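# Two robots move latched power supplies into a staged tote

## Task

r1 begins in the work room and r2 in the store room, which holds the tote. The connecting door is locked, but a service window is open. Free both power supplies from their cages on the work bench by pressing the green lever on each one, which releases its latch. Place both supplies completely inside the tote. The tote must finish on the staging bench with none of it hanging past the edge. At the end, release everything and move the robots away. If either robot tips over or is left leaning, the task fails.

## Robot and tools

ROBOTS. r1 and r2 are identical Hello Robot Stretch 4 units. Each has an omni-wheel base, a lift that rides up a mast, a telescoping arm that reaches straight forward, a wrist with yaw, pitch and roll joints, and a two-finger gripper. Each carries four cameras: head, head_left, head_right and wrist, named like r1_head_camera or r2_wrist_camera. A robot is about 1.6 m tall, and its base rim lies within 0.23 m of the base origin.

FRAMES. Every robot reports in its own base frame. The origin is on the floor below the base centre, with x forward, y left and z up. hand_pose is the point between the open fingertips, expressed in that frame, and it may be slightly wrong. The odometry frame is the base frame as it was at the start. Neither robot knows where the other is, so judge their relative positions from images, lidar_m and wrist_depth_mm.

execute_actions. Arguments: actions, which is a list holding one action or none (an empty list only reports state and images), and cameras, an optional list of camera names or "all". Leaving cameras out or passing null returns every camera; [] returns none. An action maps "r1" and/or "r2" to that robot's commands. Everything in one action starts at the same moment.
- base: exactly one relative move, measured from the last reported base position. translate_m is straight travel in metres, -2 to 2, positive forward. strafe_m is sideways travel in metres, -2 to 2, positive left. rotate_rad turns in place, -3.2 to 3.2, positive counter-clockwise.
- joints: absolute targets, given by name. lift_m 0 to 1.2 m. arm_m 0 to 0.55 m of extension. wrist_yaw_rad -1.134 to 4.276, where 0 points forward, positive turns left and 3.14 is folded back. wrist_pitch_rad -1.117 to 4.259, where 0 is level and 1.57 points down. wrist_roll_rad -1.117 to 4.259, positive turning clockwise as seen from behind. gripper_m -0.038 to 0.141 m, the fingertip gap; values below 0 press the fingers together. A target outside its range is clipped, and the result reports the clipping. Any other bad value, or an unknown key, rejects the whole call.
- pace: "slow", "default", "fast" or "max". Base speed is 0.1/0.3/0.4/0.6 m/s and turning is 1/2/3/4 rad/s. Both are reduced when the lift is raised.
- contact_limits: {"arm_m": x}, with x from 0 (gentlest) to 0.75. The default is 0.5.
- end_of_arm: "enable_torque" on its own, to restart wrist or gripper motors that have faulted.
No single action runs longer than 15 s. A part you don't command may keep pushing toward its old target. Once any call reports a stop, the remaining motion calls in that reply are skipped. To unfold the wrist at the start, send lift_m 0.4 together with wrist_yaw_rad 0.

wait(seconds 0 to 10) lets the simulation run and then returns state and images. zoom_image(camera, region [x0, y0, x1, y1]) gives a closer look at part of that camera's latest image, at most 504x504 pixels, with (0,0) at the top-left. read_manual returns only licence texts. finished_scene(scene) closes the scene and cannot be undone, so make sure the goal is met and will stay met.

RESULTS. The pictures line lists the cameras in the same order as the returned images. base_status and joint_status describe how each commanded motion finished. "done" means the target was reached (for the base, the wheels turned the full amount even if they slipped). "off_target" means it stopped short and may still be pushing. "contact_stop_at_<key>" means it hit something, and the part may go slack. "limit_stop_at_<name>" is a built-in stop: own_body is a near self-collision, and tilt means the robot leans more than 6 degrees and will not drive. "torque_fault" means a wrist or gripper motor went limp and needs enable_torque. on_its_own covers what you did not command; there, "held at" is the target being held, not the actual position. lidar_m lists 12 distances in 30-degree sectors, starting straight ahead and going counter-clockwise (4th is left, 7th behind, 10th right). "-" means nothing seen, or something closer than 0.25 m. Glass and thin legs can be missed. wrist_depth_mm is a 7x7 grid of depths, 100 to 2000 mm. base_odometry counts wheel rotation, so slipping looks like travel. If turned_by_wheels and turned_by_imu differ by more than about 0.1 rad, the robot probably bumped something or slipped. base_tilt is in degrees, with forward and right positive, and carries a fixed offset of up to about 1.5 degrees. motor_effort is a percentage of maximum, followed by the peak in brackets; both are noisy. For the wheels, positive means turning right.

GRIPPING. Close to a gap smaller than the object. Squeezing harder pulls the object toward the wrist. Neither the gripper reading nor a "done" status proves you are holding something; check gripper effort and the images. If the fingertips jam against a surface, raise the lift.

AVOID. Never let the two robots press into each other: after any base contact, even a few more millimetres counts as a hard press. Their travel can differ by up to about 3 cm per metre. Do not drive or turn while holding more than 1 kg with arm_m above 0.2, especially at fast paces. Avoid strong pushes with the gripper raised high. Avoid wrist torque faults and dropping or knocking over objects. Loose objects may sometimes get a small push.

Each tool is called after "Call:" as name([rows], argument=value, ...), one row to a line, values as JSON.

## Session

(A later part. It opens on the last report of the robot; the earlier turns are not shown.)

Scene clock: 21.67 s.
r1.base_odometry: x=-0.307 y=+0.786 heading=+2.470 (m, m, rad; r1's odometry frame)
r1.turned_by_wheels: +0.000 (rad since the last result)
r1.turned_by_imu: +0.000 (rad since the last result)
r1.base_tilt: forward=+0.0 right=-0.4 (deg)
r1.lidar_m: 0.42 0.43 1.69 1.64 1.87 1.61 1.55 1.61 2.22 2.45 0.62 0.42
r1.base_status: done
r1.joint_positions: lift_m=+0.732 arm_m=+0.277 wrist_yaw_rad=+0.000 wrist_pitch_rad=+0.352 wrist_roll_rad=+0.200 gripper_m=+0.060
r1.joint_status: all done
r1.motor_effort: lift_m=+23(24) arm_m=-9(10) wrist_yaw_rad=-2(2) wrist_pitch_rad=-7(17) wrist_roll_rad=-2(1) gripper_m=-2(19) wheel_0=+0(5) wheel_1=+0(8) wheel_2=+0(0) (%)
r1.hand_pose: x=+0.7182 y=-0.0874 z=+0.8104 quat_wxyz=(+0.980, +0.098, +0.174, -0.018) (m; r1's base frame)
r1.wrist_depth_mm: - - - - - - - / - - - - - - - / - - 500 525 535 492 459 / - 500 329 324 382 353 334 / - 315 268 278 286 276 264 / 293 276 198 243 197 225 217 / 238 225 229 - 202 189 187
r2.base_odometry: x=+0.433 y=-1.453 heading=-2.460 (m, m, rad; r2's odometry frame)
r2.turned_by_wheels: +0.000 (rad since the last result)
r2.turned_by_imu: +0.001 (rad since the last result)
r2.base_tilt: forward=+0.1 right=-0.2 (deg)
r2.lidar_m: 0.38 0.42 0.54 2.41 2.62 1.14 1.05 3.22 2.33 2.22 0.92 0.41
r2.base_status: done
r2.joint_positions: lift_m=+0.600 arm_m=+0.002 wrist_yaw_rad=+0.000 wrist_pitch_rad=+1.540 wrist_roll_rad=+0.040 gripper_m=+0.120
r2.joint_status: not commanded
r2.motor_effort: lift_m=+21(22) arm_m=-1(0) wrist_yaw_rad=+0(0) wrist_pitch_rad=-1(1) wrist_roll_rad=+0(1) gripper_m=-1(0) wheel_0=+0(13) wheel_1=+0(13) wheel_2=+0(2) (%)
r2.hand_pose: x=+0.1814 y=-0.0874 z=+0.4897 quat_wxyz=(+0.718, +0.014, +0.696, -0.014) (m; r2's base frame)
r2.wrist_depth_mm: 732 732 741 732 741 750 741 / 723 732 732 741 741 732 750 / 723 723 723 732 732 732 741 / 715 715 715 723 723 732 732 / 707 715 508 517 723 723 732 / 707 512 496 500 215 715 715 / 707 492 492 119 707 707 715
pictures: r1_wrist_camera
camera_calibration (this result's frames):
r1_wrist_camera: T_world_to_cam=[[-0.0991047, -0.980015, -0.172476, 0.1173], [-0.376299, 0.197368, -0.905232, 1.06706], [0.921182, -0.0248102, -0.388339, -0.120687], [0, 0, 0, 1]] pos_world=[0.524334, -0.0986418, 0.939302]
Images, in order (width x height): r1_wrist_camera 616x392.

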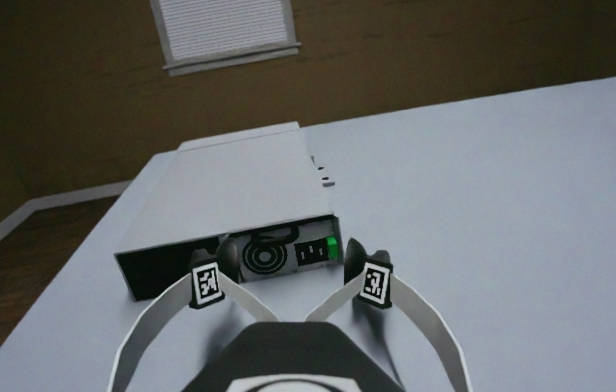

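Call:
execute_actions([
  {"r1":{"joints":{"arm_m":0.306},"pace":"slow","contact_limits":{"arm_m":0.3}},"r2":{"joints":{"lift_m":0.85},"pace":"max"}},
], cameras=[])

Call:
execute_actions([
  {"r1":{"joints":{"gripper_m":0.04}}},
], cameras=["r1_wrist_camera"])

Call:
execute_actions([
  {"r1":{"joints":{"gripper_m":0.015,"arm_m":0.316},"base":{"strafe_m":0.002},"pace":"slow","contact_limits":{"arm_m":0.3}},"r2":{"joints":{"lift_m":1.11},"pace":"max"}},
], cameras=["r1_wrist_camera"])

Call:
zoom_image(camera="r1_wrist_camera", region=[180, 200, 410, 330])

Scene clock: 23.43 s.
r1.base_odometry: x=-0.307 y=+0.786 heading=+2.470 (m, m, rad; r1's odometry frame)
r1.turned_by_wheels: +0.000 (rad since the last result)
r1.turned_by_imu: +0.000 (rad since the last result)
r1.base_tilt: forward=-0.1 right=-0.4 (deg)
r1.lidar_m: 0.42 0.45 1.69 1.64 1.87 1.61 1.55 1.60 2.17 2.46 0.62 0.45
r1.base_status: not commanded
r1.joint_positions: lift_m=+0.732 arm_m=+0.304 wrist_yaw_rad=-0.001 wrist_pitch_rad=+0.355 wrist_roll_rad=+0.200 gripper_m=+0.060
r1.joint_status: all done
r1.motor_effort: lift_m=+23(22) arm_m=+13(14) wrist_yaw_rad=+1(0) wrist_pitch_rad=-15(16) wrist_roll_rad=+0(1) gripper_m=-2(2) wheel_0=+2(2) wheel_1=+0(0) wheel_2=-2(2) (%)
r1.contact_limits: arm_m 0.3
r1.hand_pose: x=+0.7449 y=-0.0877 z=+0.8096 quat_wxyz=(+0.979, +0.098, +0.176, -0.018) (m; r1's base frame)
r1.wrist_depth_mm: - - - - - - - / - - - - - - - / - - 488 512 525 484 452 / - 488 324 317 377 347 330 / - 281 247 251 285 274 262 / 289 256 239 241 197 224 216 / 237 223 225 - 202 187 187
r2.base_odometry: x=+0.433 y=-1.453 heading=-2.460 (m, m, rad; r2's odometry frame)
r2.turned_by_wheels: +0.000 (rad since the last result)
r2.turned_by_imu: +0.000 (rad since the last result)
r2.base_tilt: forward=+0.1 right=-0.2 (deg)
r2.lidar_m: 0.36 0.40 0.59 2.40 2.61 1.14 1.07 3.16 2.30 2.21 0.86 0.42
r2.base_status: not commanded
r2.joint_positions: lift_m=+0.850 arm_m=+0.002 wrist_yaw_rad=+0.000 wrist_pitch_rad=+1.540 wrist_roll_rad=+0.040 gripper_m=+0.120
r2.joint_status: all done
r2.motor_effort: lift_m=+22(25) arm_m=+0(1) wrist_yaw_rad=+0(0) wrist_pitch_rad=-1(2) wrist_roll_rad=-1(1) gripper_m=-1(0) wheel_0=+0(0) wheel_1=+0(0) wheel_2=+0(0) (%)
r2.hand_pose: x=+0.1814 y=-0.0874 z=+0.7397 quat_wxyz=(+0.718, +0.014, +0.696, -0.014) (m; r2's base frame)
r2.wrist_depth_mm: 750 768 788 809 831 866 904 / 976 991 976 976 1008 991 991 / 960 976 976 976 991 976 991 / 960 976 976 976 976 991 976 / 960 976 759 759 991 976 991 / 946 946 741 741 216 976 976 / 946 931 741 119 960 946 960
pictures: none
No camera images: the call's "cameras" was empty. Leave "cameras" out to get every camera's image.

Scene clock: 24.37 s.
r1.base_odometry: x=-0.307 y=+0.786 heading=+2.470 (m, m, rad; r1's odometry frame)
r1.turned_by_wheels: +0.000 (rad since the last result)
r1.turned_by_imu: +0.000 (rad since the last result)
r1.base_tilt: forward=+0.0 right=-0.4 (deg)
r1.lidar_m: 0.41 0.48 1.69 1.66 1.84 1.61 1.55 1.63 2.22 2.46 0.66 0.43
r1.base_status: not commanded
r1.joint_positions: lift_m=+0.732 arm_m=+0.304 wrist_yaw_rad=-0.002 wrist_pitch_rad=+0.357 wrist_roll_rad=+0.200 gripper_m=+0.040
r1.joint_status: all done
r1.motor_effort: lift_m=+23(23) arm_m=+10(13) wrist_yaw_rad=+6(6) wrist_pitch_rad=-22(23) wrist_roll_rad=+1(1) gripper_m=-5(4) wheel_0=+2(3) wheel_1=+0(1) wheel_2=-2(2) (%)
r1.hand_pose: x=+0.7451 y=-0.0881 z=+0.8091 quat_wxyz=(+0.979, +0.098, +0.177, -0.019) (m; r1's base frame)
r1.wrist_depth_mm: - - - - - - - / - - - - - - - / - - 480 508 521 473 452 / - 455 320 312 368 343 324 / - 279 246 250 285 271 258 / 287 260 212 237 198 221 213 / 234 220 223 - 200 186 185
r2.base_odometry: x=+0.433 y=-1.453 heading=-2.460 (m, m, rad; r2's odometry frame)
r2.turned_by_wheels: +0.000 (rad since the last result)
r2.turned_by_imu: +0.000 (rad since the last result)
r2.base_tilt: forward=+0.1 right=-0.2 (deg)
r2.lidar_m: 0.38 0.42 0.57 2.46 2.61 1.14 1.07 3.19 2.33 2.21 0.90 0.42
r2.base_status: not commanded
r2.joint_positions: lift_m=+0.850 arm_m=+0.002 wrist_yaw_rad=+0.000 wrist_pitch_rad=+1.540 wrist_roll_rad=+0.040 gripper_m=+0.120
r2.joint_status: not commanded
r2.motor_effort: lift_m=+22(22) arm_m=+0(0) wrist_yaw_rad=+0(0) wrist_pitch_rad=-1(1) wrist_roll_rad=-2(1) gripper_m=+0(2) wheel_0=+0(0) wheel_1=-1(0) wheel_2=+0(0) (%)
r2.hand_pose: x=+0.1814 y=-0.0874 z=+0.7397 quat_wxyz=(+0.718, +0.014, +0.696, -0.014) (m; r2's base frame)
r2.wrist_depth_mm: 750 768 788 820 831 866 891 / 960 976 976 976 991 991 1008 / 976 976 976 976 991 991 1008 / 960 960 976 976 976 976 976 / 960 960 759 750 976 976 976 / 946 960 741 741 215 976 976 / 946 946 741 119 960 960 960
pictures: r1_wrist_camera
camera_calibration (this result's frames):
r1_wrist_camera: T_world_to_cam=[[-0.102095, -0.979863, -0.171597, 0.120654], [-0.38044, 0.197845, -0.903395, 1.07773], [0.919153, -0.0269492, -0.392978, -0.140958], [0, 0, 0, 1]] pos_world=[0.55189, -0.0987971, 0.938922]
Images, in order (width x height): r1_wrist_camera 616x392.

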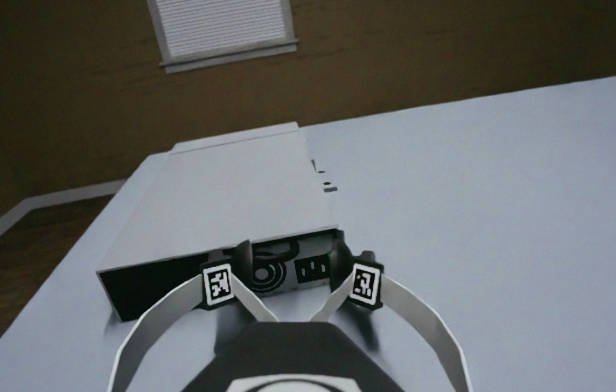

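Scene clock: 25.67 s.
r1.base_odometry: x=-0.308 y=+0.785 heading=+2.471 (m, m, rad; r1's odometry frame)
r1.turned_by_wheels: +0.000 (rad since the last result)
r1.turned_by_imu: +0.000 (rad since the last result)
r1.base_tilt: forward=+0.0 right=-0.4 (deg)
r1.lidar_m: 0.40 0.46 1.71 1.65 1.88 1.61 1.55 1.60 2.21 2.47 0.61 0.43
r1.base_status: done
r1.joint_positions: lift_m=+0.732 arm_m=+0.314 wrist_yaw_rad=-0.002 wrist_pitch_rad=+0.361 wrist_roll_rad=+0.199 gripper_m=+0.015
r1.joint_status: all done
r1.on_its_own: wrist_pitch_rad is at rest, and its effort (-32) is outside its rest range (-23 to +23)
r1.motor_effort: lift_m=+23(22) arm_m=+14(17) wrist_yaw_rad=+2(9) wrist_pitch_rad=-32(33) wrist_roll_rad=+0(0) gripper_m=-14(14) wheel_0=+4(1) wheel_1=+2(5) wheel_2=-5(5) (%)
r1.contact_limits: arm_m 0.3
r1.hand_pose: x=+0.7541 y=-0.0880 z=+0.8081 quat_wxyz=(+0.979, +0.098, +0.179, -0.019) (m; r1's base frame)
r1.wrist_depth_mm: - - - - - - - / - - - - - - 654 / - - 466 500 508 462 436 / - 445 312 303 359 340 319 / 1921 266 239 239 282 266 255 / 282 242 202 235 187 220 212 / 231 216 220 - 199 183 183
r2.base_odometry: x=+0.433 y=-1.453 heading=-2.460 (m, m, rad; r2's odometry frame)
r2.turned_by_wheels: +0.000 (rad since the last result)
r2.turned_by_imu: +0.000 (rad since the last result)
r2.base_tilt: forward=+0.1 right=-0.2 (deg)
r2.lidar_m: 0.40 0.41 0.58 2.43 2.60 1.12 1.05 3.19 2.29 2.22 0.90 0.43
r2.base_status: not commanded
r2.joint_positions: lift_m=+1.110 arm_m=+0.002 wrist_yaw_rad=+0.000 wrist_pitch_rad=+1.540 wrist_roll_rad=+0.040 gripper_m=+0.120
r2.joint_status: all done
r2.motor_effort: lift_m=+22(26) arm_m=+0(1) wrist_yaw_rad=+0(0) wrist_pitch_rad=-1(1) wrist_roll_rad=+0(0) gripper_m=+0(1) wheel_0=+0(0) wheel_1=+0(0) wheel_2=+0(0) (%)
r2.hand_pose: x=+0.1814 y=-0.0874 z=+0.9997 quat_wxyz=(+0.718, +0.014, +0.696, -0.014) (m; r2's base frame)
r2.wrist_depth_mm: 338 343 351 359 831 866 904 / 1042 1060 1118 1160 1182 1229 1281 / 1255 1255 1229 1281 1255 1255 1281 / 1229 1229 1229 1229 1255 1229 1255 / 1229 1229 1025 1008 1255 1229 1229 / 1205 1205 1008 1008 216 1229 1229 / 1205 1205 1205 119 1205 1229 1229
pictures: r1_wrist_camera
camera_calibration (this result's frames):
r1_wrist_camera: T_world_to_cam=[[-0.102269, -0.979944, -0.171029, 0.121168], [-0.383917, 0.197492, -0.902, 1.08166], [0.917687, -0.0265853, -0.396414, -0.145679], [0, 0, 0, 1]] pos_world=[0.561349, -0.0987549, 0.938636]
Images, in order (width x height): r1_wrist_camera 616x392.

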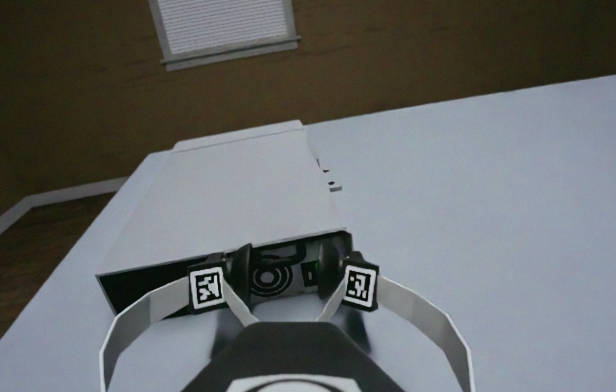

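Region (180, 200, 410, 330) of r1_wrist_camera's 616x392 image, scaled by 2.191; it fills the top 285 rows of this view, and the rest is white.

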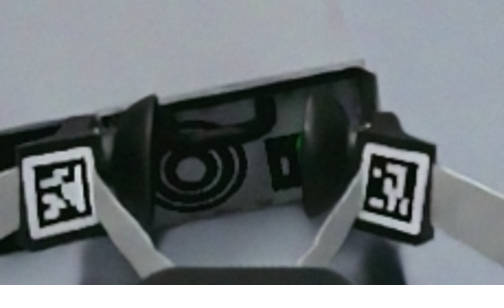

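Call:
execute_actions([
  {"r1":{"joints":{"gripper_m":-0.015,"arm_m":0.323,"lift_m":0.729},"base":{"strafe_m":0.003},"pace":"slow","contact_limits":{"arm_m":0.3}}},
], cameras=[])

Call:
execute_actions([
  {"r1":{"joints":{"gripper_m":-0.038,"arm_m":0.331,"lift_m":0.727},"pace":"slow","contact_limits":{"arm_m":0.3}}},
], cameras=["r1_wrist_camera"])

Call:
zoom_image(camera="r1_wrist_camera", region=[180, 200, 410, 330])

Scene clock: 27.23 s.
r1.base_odometry: x=-0.310 y=+0.782 heading=+2.470 (m, m, rad; r1's odometry frame)
r1.turned_by_wheels: +0.000 (rad since the last result)
r1.turned_by_imu: +0.000 (rad since the last result)
r1.base_tilt: forward=-0.1 right=-0.3 (deg)
r1.lidar_m: 0.40 0.45 1.68 1.66 1.86 1.60 1.54 1.62 2.18 2.45 0.64 0.43
r1.base_status: done
r1.joint_positions: lift_m=+0.729 arm_m=+0.321 wrist_yaw_rad=-0.005 wrist_pitch_rad=+0.361 wrist_roll_rad=+0.199 gripper_m=-0.014
r1.joint_status: all done
r1.on_its_own: wrist_pitch_rad is at rest, and its effort (-35) is outside its rest range (-23 to +23)
r1.motor_effort: lift_m=+18(21) arm_m=+13(18) wrist_yaw_rad=+13(21) wrist_pitch_rad=-35(34) wrist_roll_rad=+1(4) gripper_m=-24(24) wheel_0=+1(5) wheel_1=+3(3) wheel_2=-8(8) (%)
r1.contact_limits: arm_m 0.3
r1.hand_pose: x=+0.7609 y=-0.0888 z=+0.8054 quat_wxyz=(+0.979, +0.098, +0.179, -0.020) (m; r1's base frame)
r1.wrist_depth_mm: - - - - - - - / - - - - - - 654 / - - 455 484 504 459 430 / - 427 306 296 359 332 314 / 1921 254 231 233 279 263 253 / 278 172 196 235 187 213 207 / 227 217 216 - 196 181 181
r2.base_odometry: x=+0.433 y=-1.453 heading=-2.460 (m, m, rad; r2's odometry frame)
r2.turned_by_wheels: +0.000 (rad since the last result)
r2.turned_by_imu: +0.000 (rad since the last result)
r2.base_tilt: forward=+0.1 right=-0.2 (deg)
r2.lidar_m: 0.39 0.42 0.58 2.43 2.60 1.13 1.07 3.21 2.33 2.23 0.90 0.42
r2.base_status: not commanded
r2.joint_positions: lift_m=+1.110 arm_m=+0.002 wrist_yaw_rad=+0.000 wrist_pitch_rad=+1.540 wrist_roll_rad=+0.040 gripper_m=+0.120
r2.joint_status: not commanded
r2.motor_effort: lift_m=+22(22) arm_m=+0(1) wrist_yaw_rad=+0(0) wrist_pitch_rad=-1(1) wrist_roll_rad=+0(0) gripper_m=+0(2) wheel_0=+0(0) wheel_1=+0(0) wheel_2=+0(0) (%)
r2.hand_pose: x=+0.1814 y=-0.0874 z=+0.9997 quat_wxyz=(+0.718, +0.014, +0.696, -0.014) (m; r2's base frame)
r2.wrist_depth_mm: 336 342 351 362 842 866 904 / 1025 1078 1098 1138 1160 1255 1281 / 1255 1255 1281 1281 1255 1255 1281 / 1255 1229 1205 1255 1229 1255 1255 / 1229 1205 1042 1008 1229 1255 1229 / 1205 1205 1008 1025 216 1229 1229 / 1182 1205 1205 119 1229 1205 1229
pictures: none
No camera images: the call's "cameras" was empty. Leave "cameras" out to get every camera's image.

Scene clock: 28.30 s.
r1.base_odometry: x=-0.310 y=+0.782 heading=+2.470 (m, m, rad; r1's odometry frame)
r1.turned_by_wheels: +0.000 (rad since the last result)
r1.turned_by_imu: +0.000 (rad since the last result)
r1.base_tilt: forward=-0.1 right=-0.4 (deg)
r1.lidar_m: 0.42 0.45 1.68 1.60 1.84 1.63 1.54 1.60 2.25 2.46 0.62 0.43
r1.base_status: not commanded
r1.joint_positions: lift_m=+0.727 arm_m=+0.328 wrist_yaw_rad=-0.008 wrist_pitch_rad=+0.363 wrist_roll_rad=+0.199 gripper_m=-0.037
r1.joint_status: all done
r1.on_its_own: wrist_yaw_rad is at rest, and its effort (+21) is outside its rest range (-13 to +13); wrist_pitch_rad is at rest, and its effort (-38) is outside its rest range (-23 to +23)
r1.motor_effort: lift_m=+17(17) arm_m=+16(17) wrist_yaw_rad=+21(25) wrist_pitch_rad=-38(40) wrist_roll_rad=+3(5) gripper_m=-25(26) wheel_0=+2(2) wheel_1=+3(3) wheel_2=-9(9) (%)
r1.contact_limits: arm_m 0.3
r1.hand_pose: x=+0.7680 y=-0.0895 z=+0.8030 quat_wxyz=(+0.979, +0.098, +0.179, -0.022) (m; r1's base frame)
r1.wrist_depth_mm: - - - - - - - / - - - - - - 640 / - - 442 484 496 452 418 / - 402 298 289 351 329 310 / 1863 243 224 226 273 259 250 / 273 169 198 231 181 204 205 / 219 216 213 - 193 179 178
r2.base_odometry: x=+0.433 y=-1.453 heading=-2.460 (m, m, rad; r2's odometry frame)
r2.turned_by_wheels: +0.000 (rad since the last result)
r2.turned_by_imu: +0.000 (rad since the last result)
r2.base_tilt: forward=+0.1 right=-0.2 (deg)
r2.lidar_m: 0.40 0.42 0.57 2.43 2.60 1.10 1.07 3.17 2.31 2.21 0.89 0.40
r2.base_status: not commanded
r2.joint_positions: lift_m=+1.110 arm_m=+0.002 wrist_yaw_rad=+0.000 wrist_pitch_rad=+1.540 wrist_roll_rad=+0.040 gripper_m=+0.120
r2.joint_status: not commanded
r2.motor_effort: lift_m=+22(22) arm_m=+0(1) wrist_yaw_rad=+0(0) wrist_pitch_rad=-1(1) wrist_roll_rad=+0(0) gripper_m=+0(0) wheel_0=+0(0) wheel_1=+0(0) wheel_2=+0(0) (%)
r2.hand_pose: x=+0.1814 y=-0.0874 z=+0.9997 quat_wxyz=(+0.718, +0.014, +0.696, -0.014) (m; r2's base frame)
r2.wrist_depth_mm: 336 343 351 359 831 866 917 / 1042 1078 1118 1138 1182 1229 1281 / 1255 1255 1255 1255 1255 1255 1255 / 1229 1229 1229 1255 1229 1229 1255 / 1205 1205 1042 1025 1229 1229 1255 / 1182 1182 991 1025 215 1205 1229 / 1205 1205 1182 119 1229 1229 1229
pictures: r1_wrist_camera
camera_calibration (this result's frames):
r1_wrist_camera: T_world_to_cam=[[-0.10816, -0.979454, -0.170209, 0.12407], [-0.384548, 0.199106, -0.901377, 1.08287], [0.916747, -0.032039, -0.398182, -0.15877], [0, 0, 0, 1]] pos_world=[0.575387, -0.0991719, 0.933973]
Images, in order (width x height): r1_wrist_camera 616x392.

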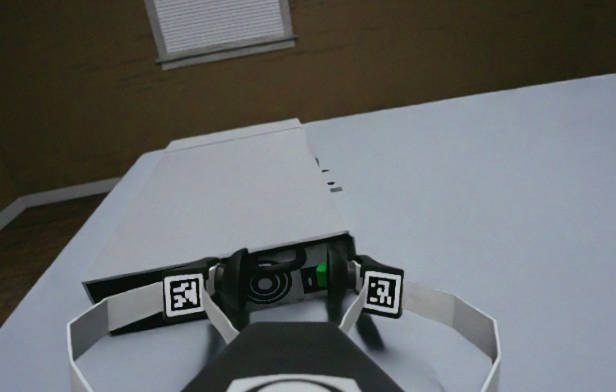

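Region (180, 200, 410, 330) of r1_wrist_camera's 616x392 image, scaled by 2.191; it fills the top 285 rows of this view, and the rest is white.

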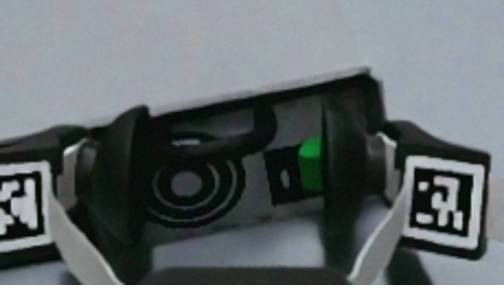

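Call:
execute_actions([
  {"r1":{"joints":{"arm_m":0.312},"pace":"slow"}},
], cameras=["r1_wrist_camera"])

Scene clock: 29.57 s.
r1.base_odometry: x=-0.310 y=+0.782 heading=+2.471 (m, m, rad; r1's odometry frame)
r1.turned_by_wheels: +0.001 (rad since the last result)
r1.turned_by_imu: +0.001 (rad since the last result)
r1.base_tilt: forward=-0.1 right=-0.4 (deg)
r1.lidar_m: 0.41 0.46 1.68 1.65 1.89 1.62 1.55 1.63 2.19 2.46 0.64 0.45
r1.base_status: not commanded
r1.joint_positions: lift_m=+0.727 arm_m=+0.315 wrist_yaw_rad=+0.009 wrist_pitch_rad=+0.353 wrist_roll_rad=+0.200 gripper_m=-0.037
r1.joint_status: all done
r1.on_its_own: wrist_yaw_rad is at rest, and its effort (-28) is outside its rest range (-13 to +13)
r1.motor_effort: lift_m=+20(20) arm_m=-15(13) wrist_yaw_rad=-28(29) wrist_pitch_rad=-10(39) wrist_roll_rad=-1(1) gripper_m=-33(35) wheel_0=+0(3) wheel_1=+0(3) wheel_2=+7(9) (%)
r1.hand_pose: x=+0.7571 y=-0.0849 z=+0.8055 quat_wxyz=(+0.980, +0.098, +0.175, -0.013) (m; r1's base frame)
r1.wrist_depth_mm: - - - - - - - / - - - - - - - / - - 477 477 517 466 436 / - 500 312 290 366 338 319 / - 270 236 233 273 264 253 / 285 161 181 234 182 214 208 / 229 215 219 - 196 181 181
r2.base_odometry: x=+0.433 y=-1.453 heading=-2.460 (m, m, rad; r2's odometry frame)
r2.turned_by_wheels: +0.000 (rad since the last result)
r2.turned_by_imu: +0.000 (rad since the last result)
r2.base_tilt: forward=+0.1 right=-0.2 (deg)
r2.lidar_m: 0.38 0.43 0.57 2.41 2.61 1.15 1.07 3.19 2.33 2.22 0.86 0.39
r2.base_status: not commanded
r2.joint_positions: lift_m=+1.110 arm_m=+0.002 wrist_yaw_rad=+0.000 wrist_pitch_rad=+1.540 wrist_roll_rad=+0.040 gripper_m=+0.120
r2.joint_status: not commanded
r2.motor_effort: lift_m=+22(22) arm_m=+0(1) wrist_yaw_rad=+0(0) wrist_pitch_rad=-1(2) wrist_roll_rad=+0(1) gripper_m=+0(0) wheel_0=+0(0) wheel_1=+0(0) wheel_2=+0(0) (%)
r2.hand_pose: x=+0.1814 y=-0.0874 z=+0.9997 quat_wxyz=(+0.718, +0.014, +0.696, -0.014) (m; r2's base frame)
r2.wrist_depth_mm: 336 343 351 362 831 866 904 / 1042 1060 1098 1160 1182 1229 1255 / 1205 1255 1229 1255 1229 1255 1255 / 1229 1255 1255 1255 1255 1229 1281 / 1205 1229 1025 1025 1229 1255 1229 / 1205 1205 1008 1025 215 1205 1229 / 1205 1205 1182 119 1229 1229 1229
pictures: r1_wrist_camera
camera_calibration (this result's frames):
r1_wrist_camera: T_world_to_cam=[[-0.090155, -0.980856, -0.17261, 0.116036], [-0.378579, 0.194057, -0.904997, 1.078], [0.921168, -0.0162435, -0.388827, -0.157228], [0, 0, 0, 1]] pos_world=[0.563404, -0.0979342, 0.934484]
Images, in order (width x height): r1_wrist_camera 616x392.

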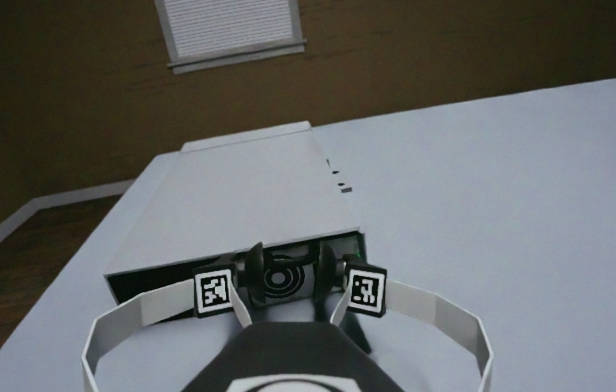

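Call:
zoom_image(camera="r1_wrist_camera", region=[200, 210, 400, 330])

Region (200, 210, 400, 330) of r1_wrist_camera's 616x392 image, scaled by 2.520; it fills the top 302 rows of this view, and the rest is white.

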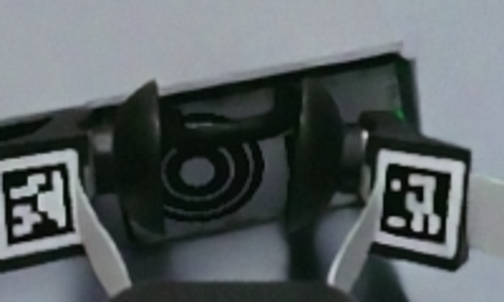

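Call:
execute_actions([
  {"r1":{"joints":{"arm_m":0.318,"gripper_m":0.03}}},
], cameras=[])

Call:
execute_actions([
  {"r1":{"joints":{"arm_m":0.27,"gripper_m":0.045,"lift_m":0.730}}},
], cameras=[])

Call:
execute_actions([
  {"r1":{"joints":{"wrist_yaw_rad":0.06,"gripper_m":0.06},"base":{"strafe_m":-0.021}}},
], cameras=["r1_wrist_camera"])

Scene clock: 31.83 s.
r1.base_odometry: x=-0.310 y=+0.782 heading=+2.470 (m, m, rad; r1's odometry frame)
r1.turned_by_wheels: -0.001 (rad since the last result)
r1.turned_by_imu: +0.015 (rad since the last result)
r1.base_tilt: forward=-0.2 right=-0.4 (deg)
r1.lidar_m: 0.42 2.61 1.67 1.65 1.85 1.60 1.53 1.62 2.25 2.46 0.61 0.44
r1.base_status: not commanded
r1.joint_positions: lift_m=+0.727 arm_m=+0.316 wrist_yaw_rad=-0.016 wrist_pitch_rad=+0.357 wrist_roll_rad=+0.200 gripper_m=+0.030
r1.joint_status: all done
r1.on_its_own: wrist_yaw_rad is at rest, and its effort (+45) is outside its rest range (-13 to +13)
r1.motor_effort: lift_m=+19(20) arm_m=+9(12) wrist_yaw_rad=+45(46) wrist_pitch_rad=-19(24) wrist_roll_rad=-1(1) gripper_m=+1(33) wheel_0=+2(7) wheel_1=+2(7) wheel_2=-13(13) (%)
r1.hand_pose: x=+0.7561 y=-0.0918 z=+0.8046 quat_wxyz=(+0.979, +0.100, +0.176, -0.026) (m; r1's base frame)
r1.wrist_depth_mm: - - - - - - - / - - - - - - - / - - 480 480 521 473 442 / - 500 317 290 370 340 322 / - 276 245 238 274 268 256 / 286 259 191 221 191 220 212 / 231 216 220 - 198 183 184
r2.base_odometry: x=+0.433 y=-1.453 heading=-2.460 (m, m, rad; r2's odometry frame)
r2.turned_by_wheels: +0.000 (rad since the last result)
r2.turned_by_imu: +0.001 (rad since the last result)
r2.base_tilt: forward=+0.1 right=-0.2 (deg)
r2.lidar_m: 0.37 0.41 0.58 2.42 2.61 1.10 1.05 3.18 2.31 2.22 0.92 0.42
r2.base_status: not commanded
r2.joint_positions: lift_m=+1.110 arm_m=+0.002 wrist_yaw_rad=+0.000 wrist_pitch_rad=+1.540 wrist_roll_rad=+0.040 gripper_m=+0.120
r2.joint_status: not commanded
r2.motor_effort: lift_m=+22(22) arm_m=-1(0) wrist_yaw_rad=+0(0) wrist_pitch_rad=+0(2) wrist_roll_rad=+3(0) gripper_m=+0(2) wheel_0=+0(0) wheel_1=+0(0) wheel_2=+0(0) (%)
r2.hand_pose: x=+0.1814 y=-0.0874 z=+0.9997 quat_wxyz=(+0.718, +0.014, +0.696, -0.014) (m; r2's base frame)
r2.wrist_depth_mm: 336 342 351 359 831 866 904 / 1025 1060 1118 1138 1182 1255 1255 / 1229 1229 1255 1255 1281 1281 1255 / 1229 1229 1255 1229 1255 1255 1255 / 1229 1229 1025 1008 1255 1229 1229 / 1205 1205 1008 1008 215 1229 1229 / 1182 1182 1205 119 1229 1229 1229
pictures: none
No camera images: the call's "cameras" was empty. Leave "cameras" out to get every camera's image.

Scene clock: 32.80 s.
r1.base_odometry: x=-0.310 y=+0.782 heading=+2.470 (m, m, rad; r1's odometry frame)
r1.turned_by_wheels: +0.000 (rad since the last result)
r1.turned_by_imu: +0.001 (rad since the last result)
r1.base_tilt: forward=+0.0 right=-0.3 (deg)
r1.lidar_m: 0.42 2.61 1.67 1.66 1.86 1.63 1.55 1.63 2.23 2.47 0.60 0.46
r1.base_status: not commanded
r1.joint_positions: lift_m=+0.730 arm_m=+0.272 wrist_yaw_rad=+0.000 wrist_pitch_rad=+0.352 wrist_roll_rad=+0.200 gripper_m=+0.045
r1.joint_status: all done
r1.motor_effort: lift_m=+22(22) arm_m=-9(8) wrist_yaw_rad=-2(45) wrist_pitch_rad=-8(21) wrist_roll_rad=-2(3) gripper_m=-4(3) wheel_0=-2(3) wheel_1=+1(3) wheel_2=-1(13) (%)
r1.hand_pose: x=+0.7132 y=-0.0875 z=+0.8084 quat_wxyz=(+0.980, +0.098, +0.174, -0.018) (m; r1's base frame)
r1.wrist_depth_mm: - - - - - - - / - - - - - - - / - - 525 469 535 484 455 / - - 322 298 370 351 329 / - 336 277 282 283 273 260 / 312 271 198 235 198 224 214 / 235 220 224 - 200 187 186
r2.base_odometry: x=+0.433 y=-1.453 heading=-2.460 (m, m, rad; r2's odometry frame)
r2.turned_by_wheels: +0.000 (rad since the last result)
r2.turned_by_imu: +0.000 (rad since the last result)
r2.base_tilt: forward=+0.1 right=-0.2 (deg)
r2.lidar_m: 0.39 0.41 0.58 2.44 2.63 1.11 1.05 3.20 2.30 2.22 0.91 0.42
r2.base_status: not commanded
r2.joint_positions: lift_m=+1.110 arm_m=+0.002 wrist_yaw_rad=+0.000 wrist_pitch_rad=+1.540 wrist_roll_rad=+0.040 gripper_m=+0.120
r2.joint_status: not commanded
r2.motor_effort: lift_m=+22(22) arm_m=-1(0) wrist_yaw_rad=+0(0) wrist_pitch_rad=-1(1) wrist_roll_rad=+0(1) gripper_m=+0(1) wheel_0=+0(0) wheel_1=+0(1) wheel_2=+0(0) (%)
r2.hand_pose: x=+0.1814 y=-0.0874 z=+0.9997 quat_wxyz=(+0.718, +0.014, +0.696, -0.014) (m; r2's base frame)
r2.wrist_depth_mm: 336 343 349 359 831 866 904 / 1042 1078 1118 1160 1160 1229 1255 / 1229 1229 1229 1255 1255 1255 1281 / 1229 1205 1229 1229 1255 1229 1255 / 1229 1229 1042 1025 1255 1255 1229 / 1205 1205 1008 1008 214 1229 1229 / 1205 1205 1205 119 1205 1229 1229
pictures: none
No camera images: the call's "cameras" was empty. Leave "cameras" out to get every camera's image.

Scene clock: 33.70 s.
r1.base_odometry: x=-0.297 y=+0.799 heading=+2.470 (m, m, rad; r1's odometry frame)
r1.turned_by_wheels: +0.000 (rad since the last result)
r1.turned_by_imu: +0.000 (rad since the last result)
r1.base_tilt: forward=-0.1 right=-0.3 (deg)
r1.lidar_m: 0.42 0.43 1.70 1.68 1.87 1.61 1.55 1.61 2.26 2.44 0.63 0.46
r1.base_status: done
r1.joint_positions: lift_m=+0.730 arm_m=+0.272 wrist_yaw_rad=+0.060 wrist_pitch_rad=+0.352 wrist_roll_rad=+0.200 gripper_m=+0.060
r1.joint_status: all done
r1.motor_effort: lift_m=+22(22) arm_m=-9(9) wrist_yaw_rad=+0(1) wrist_pitch_rad=-8(6) wrist_roll_rad=-1(1) gripper_m=-1(1) wheel_0=+0(3) wheel_1=-1(9) wheel_2=+0(0) (%)
r1.hand_pose: x=+0.7179 y=-0.0711 z=+0.8085 quat_wxyz=(+0.980, +0.093, +0.177, +0.012) (m; r1's base frame)
r1.wrist_depth_mm: - - - - - - - / - - - - - - - / - - 597 462 530 480 452 / - - 324 298 375 349 327 / - 332 276 279 278 272 260 / 304 272 199 241 198 222 215 / 235 223 224 - 202 186 186
r2.base_odometry: x=+0.433 y=-1.453 heading=-2.460 (m, m, rad; r2's odometry frame)
r2.turned_by_wheels: +0.000 (rad since the last result)
r2.turned_by_imu: +0.000 (rad since the last result)
r2.base_tilt: forward=+0.1 right=-0.1 (deg)
r2.lidar_m: 0.39 0.43 0.57 2.42 2.61 1.12 1.06 3.17 2.31 2.22 0.91 0.43
r2.base_status: not commanded
r2.joint_positions: lift_m=+1.110 arm_m=+0.002 wrist_yaw_rad=+0.000 wrist_pitch_rad=+1.540 wrist_roll_rad=+0.040 gripper_m=+0.120
r2.joint_status: not commanded
r2.motor_effort: lift_m=+22(22) arm_m=+0(1) wrist_yaw_rad=+0(0) wrist_pitch_rad=-1(0) wrist_roll_rad=+1(1) gripper_m=-2(1) wheel_0=+0(0) wheel_1=+0(0) wheel_2=+0(0) (%)
r2.hand_pose: x=+0.1814 y=-0.0874 z=+0.9997 quat_wxyz=(+0.718, +0.014, +0.696, -0.014) (m; r2's base frame)
r2.wrist_depth_mm: 336 343 351 359 842 866 891 / 1042 1078 1118 1160 1160 1205 1281 / 1205 1255 1229 1255 1255 1255 1255 / 1255 1229 1205 1255 1255 1255 1281 / 1205 1205 1025 1025 1229 1229 1255 / 1205 1205 1025 1008 215 1229 1229 / 1205 1182 1205 119 1205 1229 1229
pictures: r1_wrist_camera
camera_calibration (this result's frames):
r1_wrist_camera: T_world_to_cam=[[-0.0403538, -0.984137, -0.172759, 0.0907353], [-0.387537, 0.174781, -0.905133, 1.06831], [0.920971, 0.0304251, -0.388443, -0.116626], [0, 0, 0, 1]] pos_world=[0.525082, -0.0938771, 0.937339]
Images, in order (width x height): r1_wrist_camera 616x392.

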